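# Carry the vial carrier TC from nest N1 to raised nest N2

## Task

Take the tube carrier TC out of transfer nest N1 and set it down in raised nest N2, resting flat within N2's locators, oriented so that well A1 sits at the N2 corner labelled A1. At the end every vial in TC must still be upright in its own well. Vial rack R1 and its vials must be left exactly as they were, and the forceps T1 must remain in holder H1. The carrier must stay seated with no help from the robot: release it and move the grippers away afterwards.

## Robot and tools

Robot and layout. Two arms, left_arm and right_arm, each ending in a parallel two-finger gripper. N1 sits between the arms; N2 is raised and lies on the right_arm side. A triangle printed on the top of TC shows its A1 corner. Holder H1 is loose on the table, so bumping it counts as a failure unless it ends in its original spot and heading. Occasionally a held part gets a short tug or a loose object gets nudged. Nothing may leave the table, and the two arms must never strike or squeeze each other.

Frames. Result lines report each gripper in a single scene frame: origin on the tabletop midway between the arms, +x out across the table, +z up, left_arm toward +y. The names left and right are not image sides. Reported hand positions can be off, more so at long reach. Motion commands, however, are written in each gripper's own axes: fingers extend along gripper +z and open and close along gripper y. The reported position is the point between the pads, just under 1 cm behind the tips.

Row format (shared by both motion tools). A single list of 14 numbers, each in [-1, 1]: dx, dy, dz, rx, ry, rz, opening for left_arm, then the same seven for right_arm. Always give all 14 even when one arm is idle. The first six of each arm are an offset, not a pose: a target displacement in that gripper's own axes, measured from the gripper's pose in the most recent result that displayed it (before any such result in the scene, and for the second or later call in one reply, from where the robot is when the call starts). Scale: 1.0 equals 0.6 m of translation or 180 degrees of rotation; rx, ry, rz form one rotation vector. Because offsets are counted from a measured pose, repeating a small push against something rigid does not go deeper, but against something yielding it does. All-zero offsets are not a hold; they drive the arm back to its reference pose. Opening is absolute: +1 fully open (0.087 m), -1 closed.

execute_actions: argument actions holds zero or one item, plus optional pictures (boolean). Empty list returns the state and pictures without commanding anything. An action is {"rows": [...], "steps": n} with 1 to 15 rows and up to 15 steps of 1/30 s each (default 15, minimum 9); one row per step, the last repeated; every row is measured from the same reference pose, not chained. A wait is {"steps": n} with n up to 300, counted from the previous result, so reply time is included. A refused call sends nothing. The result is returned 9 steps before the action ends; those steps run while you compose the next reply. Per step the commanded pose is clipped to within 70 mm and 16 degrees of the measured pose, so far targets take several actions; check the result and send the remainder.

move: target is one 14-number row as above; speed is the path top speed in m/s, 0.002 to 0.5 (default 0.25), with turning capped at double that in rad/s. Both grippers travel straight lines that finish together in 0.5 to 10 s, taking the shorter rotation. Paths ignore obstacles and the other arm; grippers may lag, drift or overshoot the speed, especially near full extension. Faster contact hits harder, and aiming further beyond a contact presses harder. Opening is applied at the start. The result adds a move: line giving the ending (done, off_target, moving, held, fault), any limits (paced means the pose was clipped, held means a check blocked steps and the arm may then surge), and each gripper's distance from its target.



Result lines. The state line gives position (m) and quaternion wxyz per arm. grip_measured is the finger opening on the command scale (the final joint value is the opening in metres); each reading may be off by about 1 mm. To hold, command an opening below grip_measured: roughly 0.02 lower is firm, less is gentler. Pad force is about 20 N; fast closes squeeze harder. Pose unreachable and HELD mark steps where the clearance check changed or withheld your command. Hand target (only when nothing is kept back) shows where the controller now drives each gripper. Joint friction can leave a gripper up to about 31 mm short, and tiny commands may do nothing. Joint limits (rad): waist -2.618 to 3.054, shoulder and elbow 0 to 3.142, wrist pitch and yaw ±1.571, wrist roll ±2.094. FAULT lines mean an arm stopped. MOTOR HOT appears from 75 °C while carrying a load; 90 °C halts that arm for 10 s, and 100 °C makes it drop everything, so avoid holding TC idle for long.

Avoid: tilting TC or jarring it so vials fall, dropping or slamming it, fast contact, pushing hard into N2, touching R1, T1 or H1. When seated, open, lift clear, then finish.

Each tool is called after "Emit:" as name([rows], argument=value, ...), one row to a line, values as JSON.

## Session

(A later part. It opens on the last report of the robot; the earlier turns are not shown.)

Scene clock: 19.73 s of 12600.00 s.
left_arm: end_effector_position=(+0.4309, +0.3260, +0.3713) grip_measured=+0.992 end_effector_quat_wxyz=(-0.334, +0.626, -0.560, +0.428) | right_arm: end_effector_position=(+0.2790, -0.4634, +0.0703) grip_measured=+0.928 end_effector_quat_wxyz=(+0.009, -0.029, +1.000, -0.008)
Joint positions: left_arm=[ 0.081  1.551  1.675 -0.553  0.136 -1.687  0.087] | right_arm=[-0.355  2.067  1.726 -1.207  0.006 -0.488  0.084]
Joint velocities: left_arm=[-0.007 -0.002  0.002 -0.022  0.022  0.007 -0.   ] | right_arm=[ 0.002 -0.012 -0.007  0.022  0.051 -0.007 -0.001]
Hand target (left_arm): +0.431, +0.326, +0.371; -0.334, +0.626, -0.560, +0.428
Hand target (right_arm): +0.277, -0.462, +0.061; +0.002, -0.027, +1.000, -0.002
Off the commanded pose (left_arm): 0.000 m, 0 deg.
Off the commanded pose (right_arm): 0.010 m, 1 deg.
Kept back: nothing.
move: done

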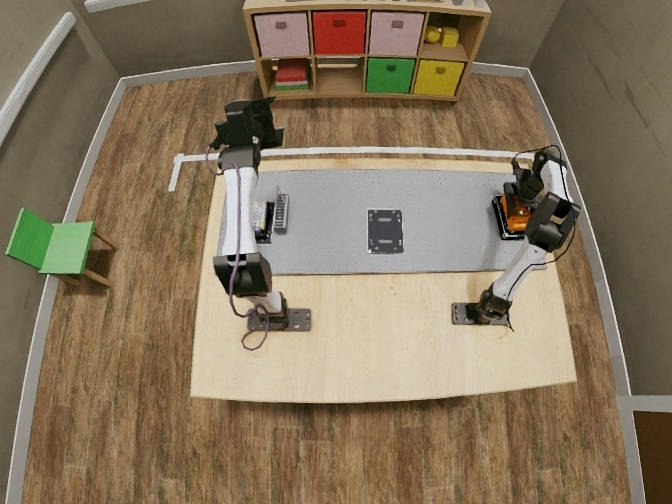

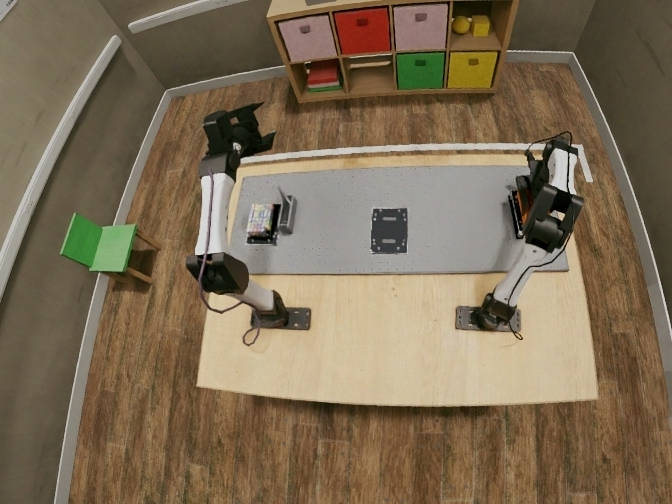

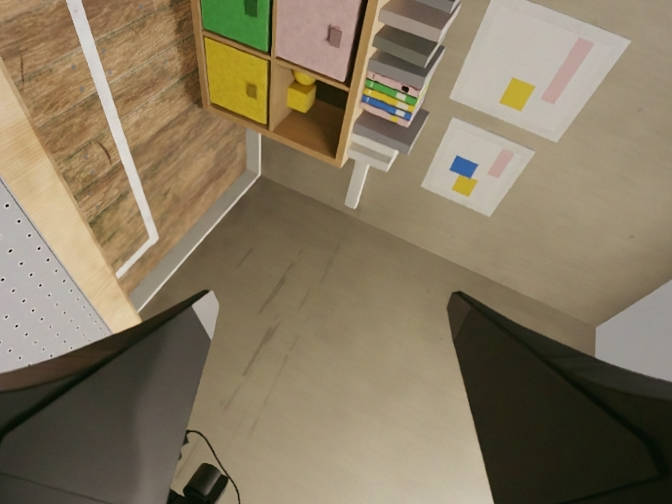

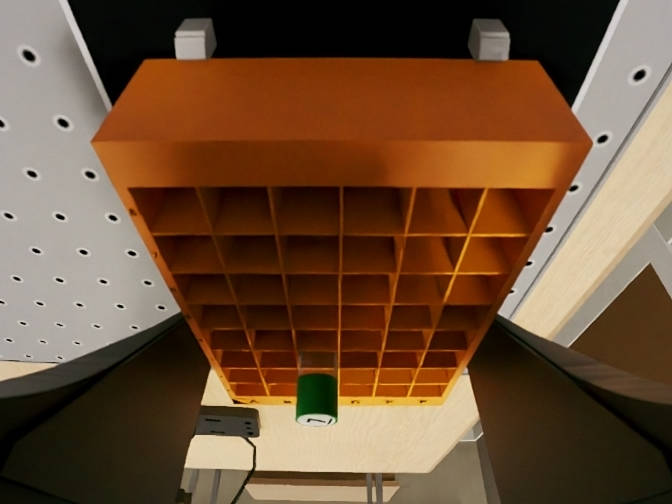

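Emit:
move(target=[0,0,0,0,0,0,1,0.006,0,0.028,-0.005,0.006,0,0.88], speed=0.02)

Scene clock: 21.03 s of 12600.00 s.
left_arm: end_effector_position=(+0.4309, +0.3260, +0.3713) grip_measured=+0.992 end_effector_quat_wxyz=(-0.334, +0.626, -0.560, +0.428) | right_arm: end_effector_position=(+0.2787, -0.4634, +0.0657) grip_measured=+0.928 end_effector_quat_wxyz=(+0.009, -0.030, +0.999, -0.008)
Joint positions: left_arm=[ 0.081  1.551  1.675 -0.553  0.136 -1.687  0.087] | right_arm=[-0.355  2.067  1.708 -1.188  0.006 -0.491  0.084]
Joint velocities: left_arm=[-0.007  0.007 -0.007 -0.022 -0.022 -0.007 -0.   ] | right_arm=[-0.002  0.002  0.002 -0.066 -0.081  0.022  0.001]
Hand target (left_arm): +0.431, +0.326, +0.371; -0.334, +0.626, -0.560, +0.428
Hand target (right_arm): +0.275, -0.464, +0.054; -0.001, -0.029, +1.000, -0.000
Off the commanded pose (left_arm): 0.000 m, 0 deg.
Off the commanded pose (right_arm): 0.013 m, 1 deg.
Kept back: nothing.
move: off_target (right_arm)

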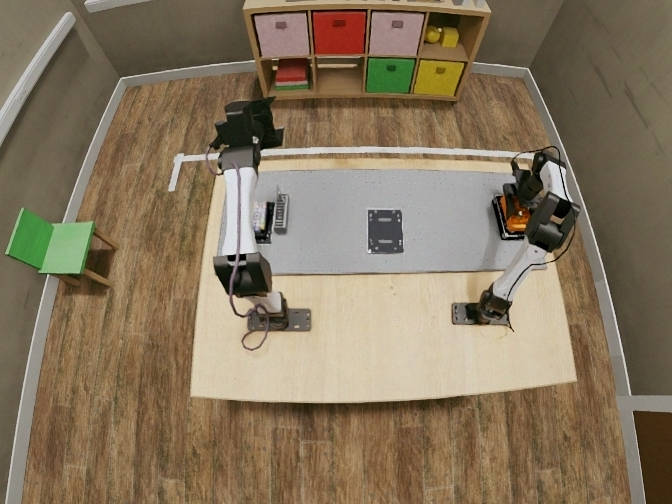

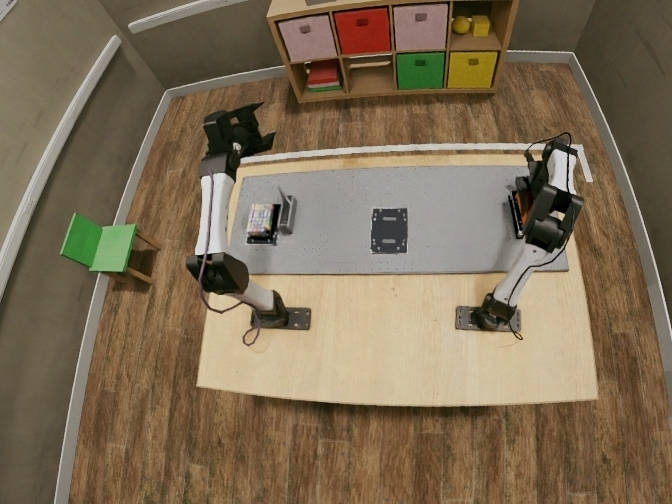

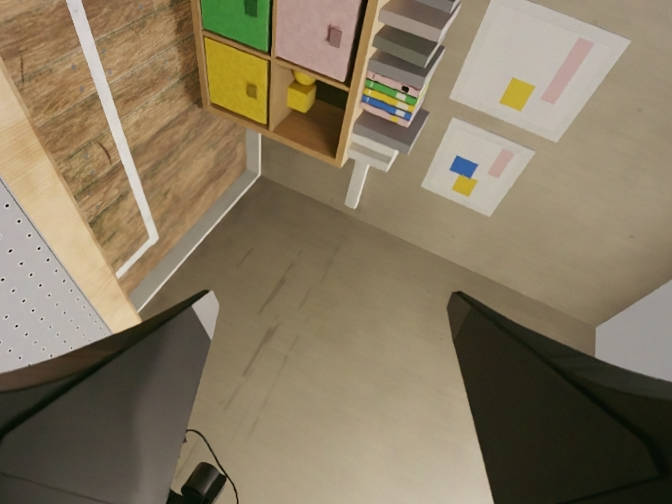

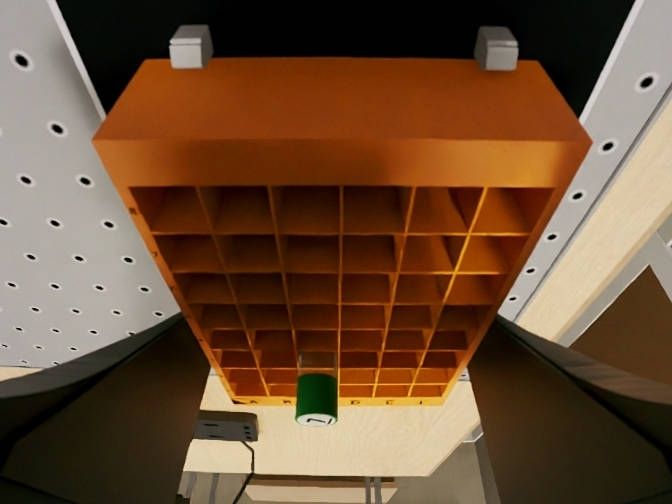

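Inside the pins; release.

Emit:
move(target=[0,0,0,0,0,0,1,0,0,0,0,0,0,1])

Emit:
move(target=[0,0,0,0,0,0,1,0,0,-0.06,0,0,0,1], speed=0.05)

Emit:
move(target=[0,0,0,0,0,0,1,0,0,-0.14,0,-0.04,0,1], speed=0.15)

Emit:
zoom_image(camera="cam_head_left", region=[475, 180, 545, 250])

Scene clock: 22.23 s of 12600.00 s.
left_arm: end_effector_position=(+0.4309, +0.3260, +0.3713) grip_measured=+0.992 end_effector_quat_wxyz=(-0.334, +0.626, -0.560, +0.428) | right_arm: end_effector_position=(+0.2787, -0.4634, +0.0657) grip_measured=+0.982 end_effector_quat_wxyz=(+0.009, -0.030, +0.999, -0.008)
Joint positions: left_arm=[ 0.081  1.551  1.675 -0.553  0.136 -1.687  0.087] | right_arm=[-0.355  2.067  1.708 -1.188  0.006 -0.491  0.087]
Joint velocities: left_arm=[ 0.002  0.012 -0.007 -0.007 -0.051 -0.022  0.   ] | right_arm=[-0.017  0.022  0.007  0.022  0.066  0.066  0.   ]
Hand target (left_arm): +0.431, +0.326, +0.371; -0.334, +0.626, -0.560, +0.428
Hand target (right_arm): +0.279, -0.463, +0.066; +0.009, -0.030, +0.999, -0.008
Off the commanded pose (left_arm): 0.000 m, 0 deg.
Off the commanded pose (right_arm): 0.000 m, 0 deg.
Kept back: nothing.
move: done

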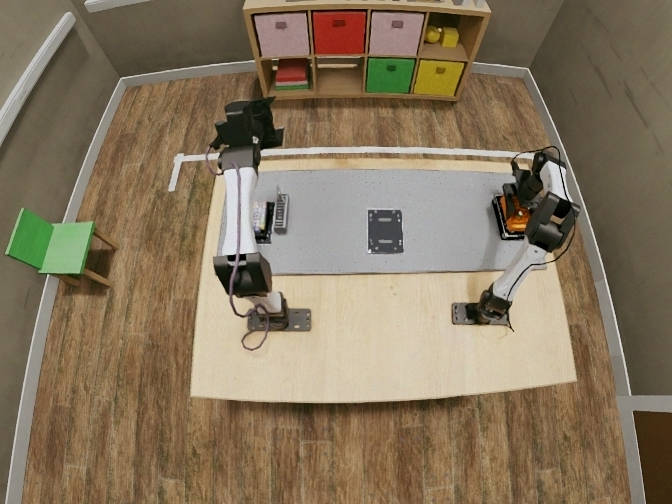

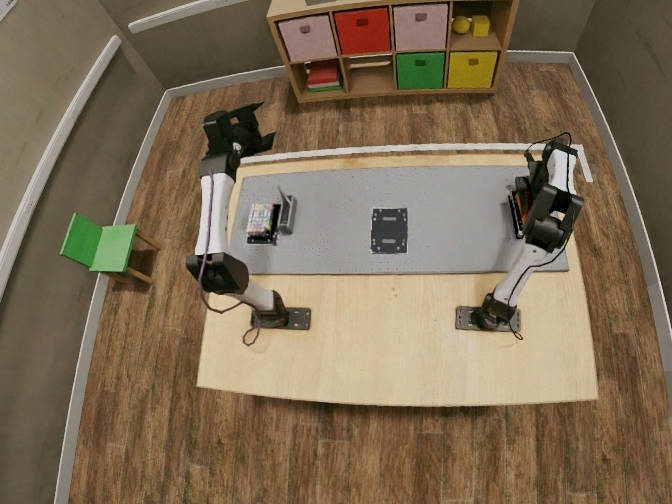

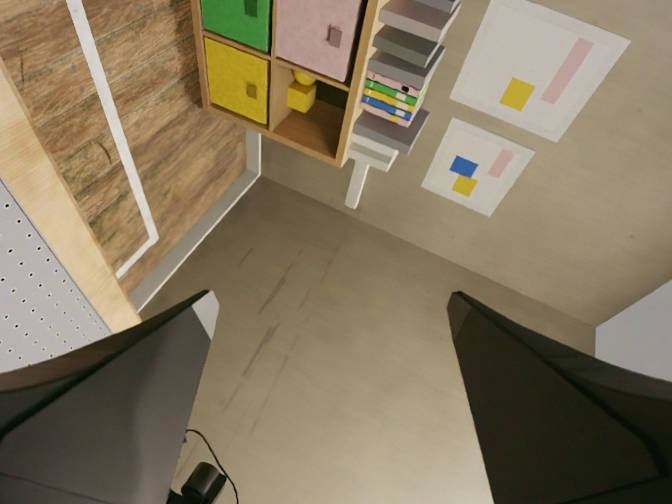

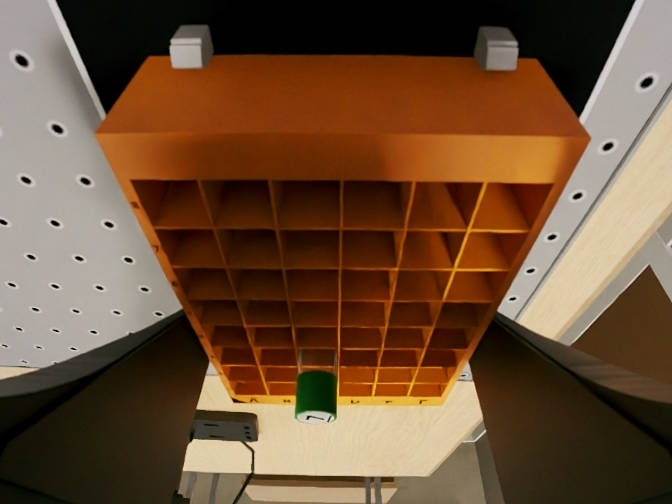

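Scene clock: 23.43 s of 12600.00 s.
left_arm: end_effector_position=(+0.4309, +0.3260, +0.3713) grip_measured=+0.992 end_effector_quat_wxyz=(-0.334, +0.626, -0.560, +0.428) | right_arm: end_effector_position=(+0.2767, -0.4625, +0.0930) grip_measured=+0.982 end_effector_quat_wxyz=(+0.002, -0.030, +1.000, -0.005)
Joint positions: left_arm=[ 0.081  1.551  1.675 -0.553  0.136 -1.687  0.087] | right_arm=[-0.355  2.067  1.814 -1.31   0.006 -0.491  0.087]
Joint velocities: left_arm=[-0.007 -0.007  0.002  0.139 -0.051 -0.007 -0.   ] | right_arm=[-0.012  0.007 -0.002  0.037  0.037 -0.051 -0.001]
Hand target (left_arm): +0.431, +0.326, +0.371; -0.334, +0.626, -0.560, +0.428
Hand target (right_arm): +0.278, -0.463, +0.102; +0.009, -0.030, +0.999, -0.008
Off the commanded pose (left_arm): 0.000 m, 0 deg.
Off the commanded pose (right_arm): 0.009 m, 1 deg.
Kept back: nothing.
move: done

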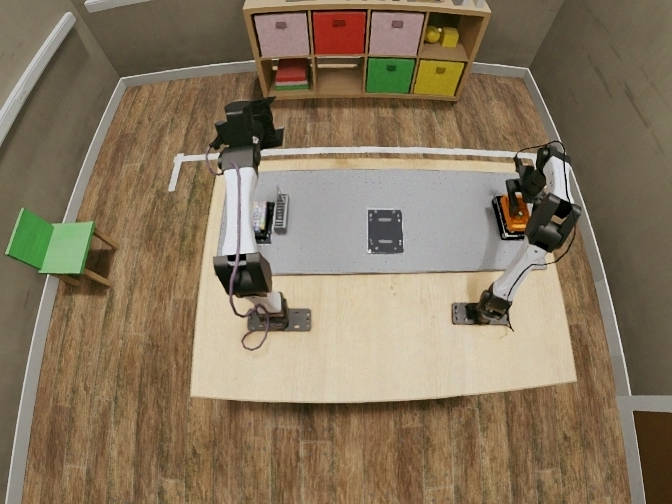

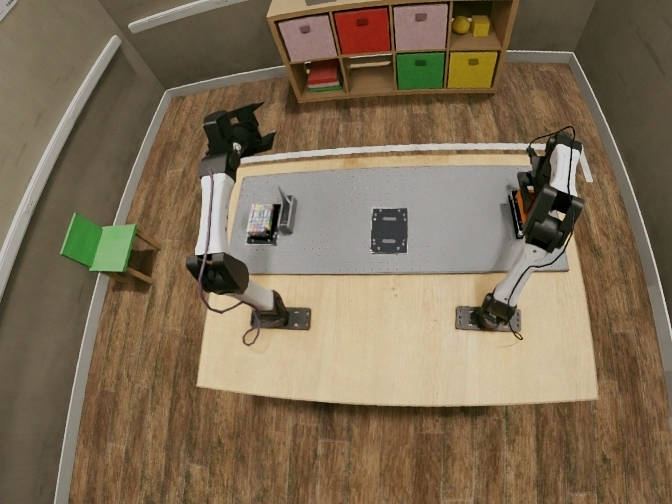

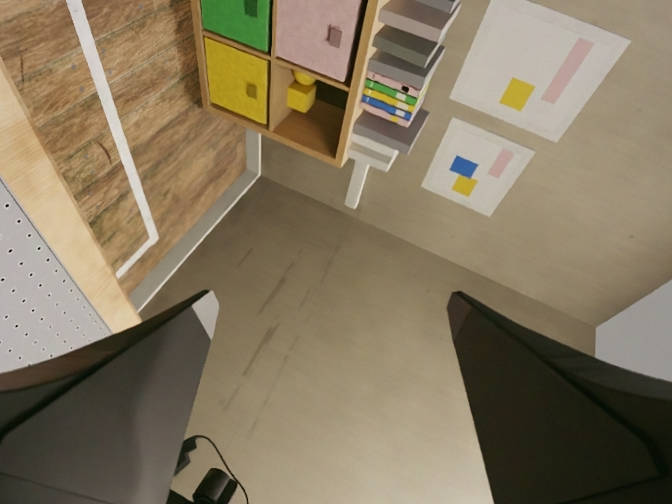

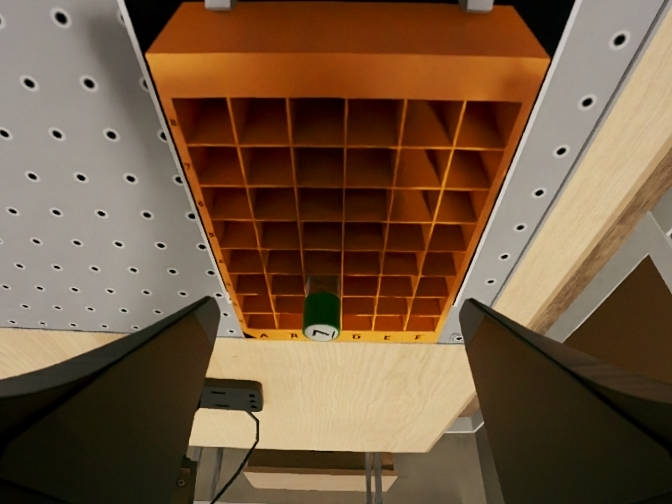

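Scene clock: 24.60 s of 12600.00 s.
left_arm: end_effector_position=(+0.4309, +0.3260, +0.3713) grip_measured=+0.992 end_effector_quat_wxyz=(-0.334, +0.626, -0.560, +0.428) | right_arm: end_effector_position=(+0.2781, -0.4618, +0.1695) grip_measured=+0.982 end_effector_quat_wxyz=(+0.057, -0.031, +0.998, -0.005)
Joint positions: left_arm=[ 0.081  1.551  1.675 -0.553  0.136 -1.687  0.087] | right_arm=[-0.374  2.009  2.048 -1.505 -0.044 -0.509  0.087]
Joint velocities: left_arm=[-0.007 -0.002 -0.002  0.022 -0.051 -0.007  0.001] | right_arm=[ 0.002  0.012 -0.007 -0.022  0.007 -0.037 -0.   ]
Hand target (left_arm): +0.431, +0.326, +0.371; -0.334, +0.626, -0.560, +0.428
Hand target (right_arm): +0.277, -0.463, +0.177; +0.065, -0.030, +0.997, -0.004
Off the commanded pose (left_arm): 0.000 m, 0 deg.
Off the commanded pose (right_arm): 0.008 m, 1 deg.
Kept back: nothing.
move: done

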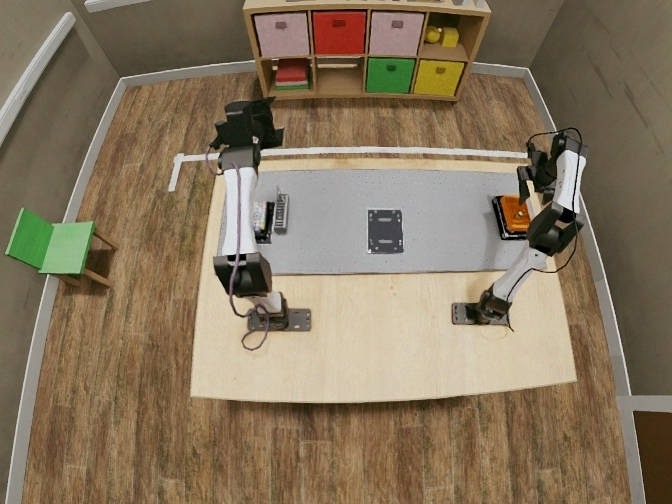

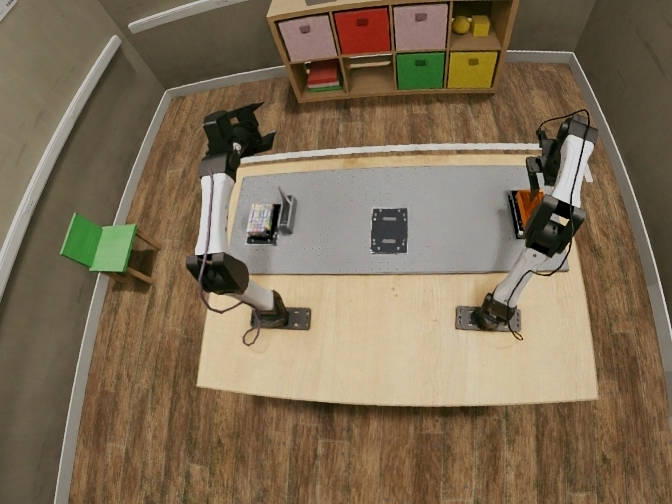

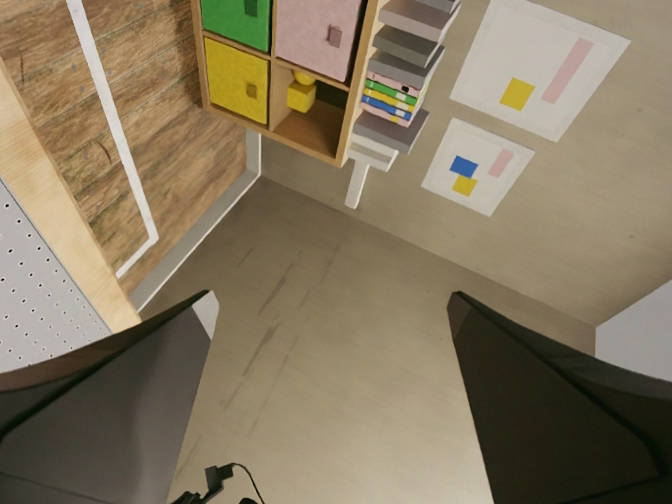

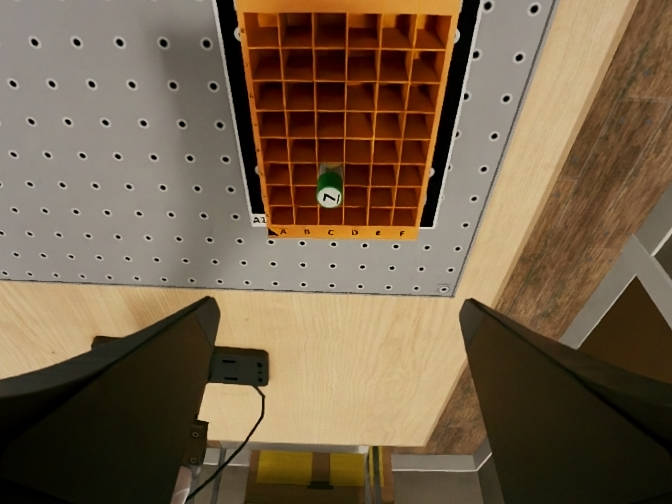

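Region (475, 180, 545, 250) of cam_head_left's 672x504 image, scaled by 7.200, with more detail than that image has.

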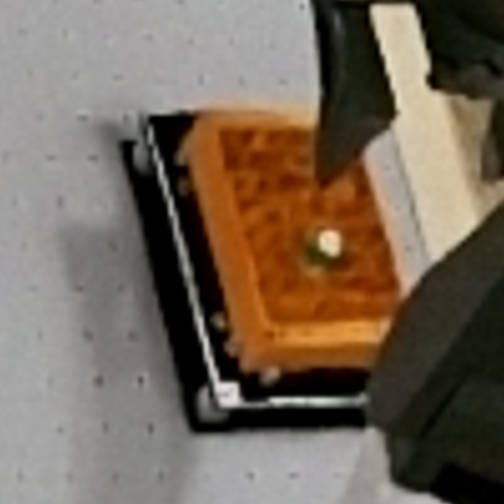

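Emit:
finished_scene(scene=2)

The scene is finished: the task was done.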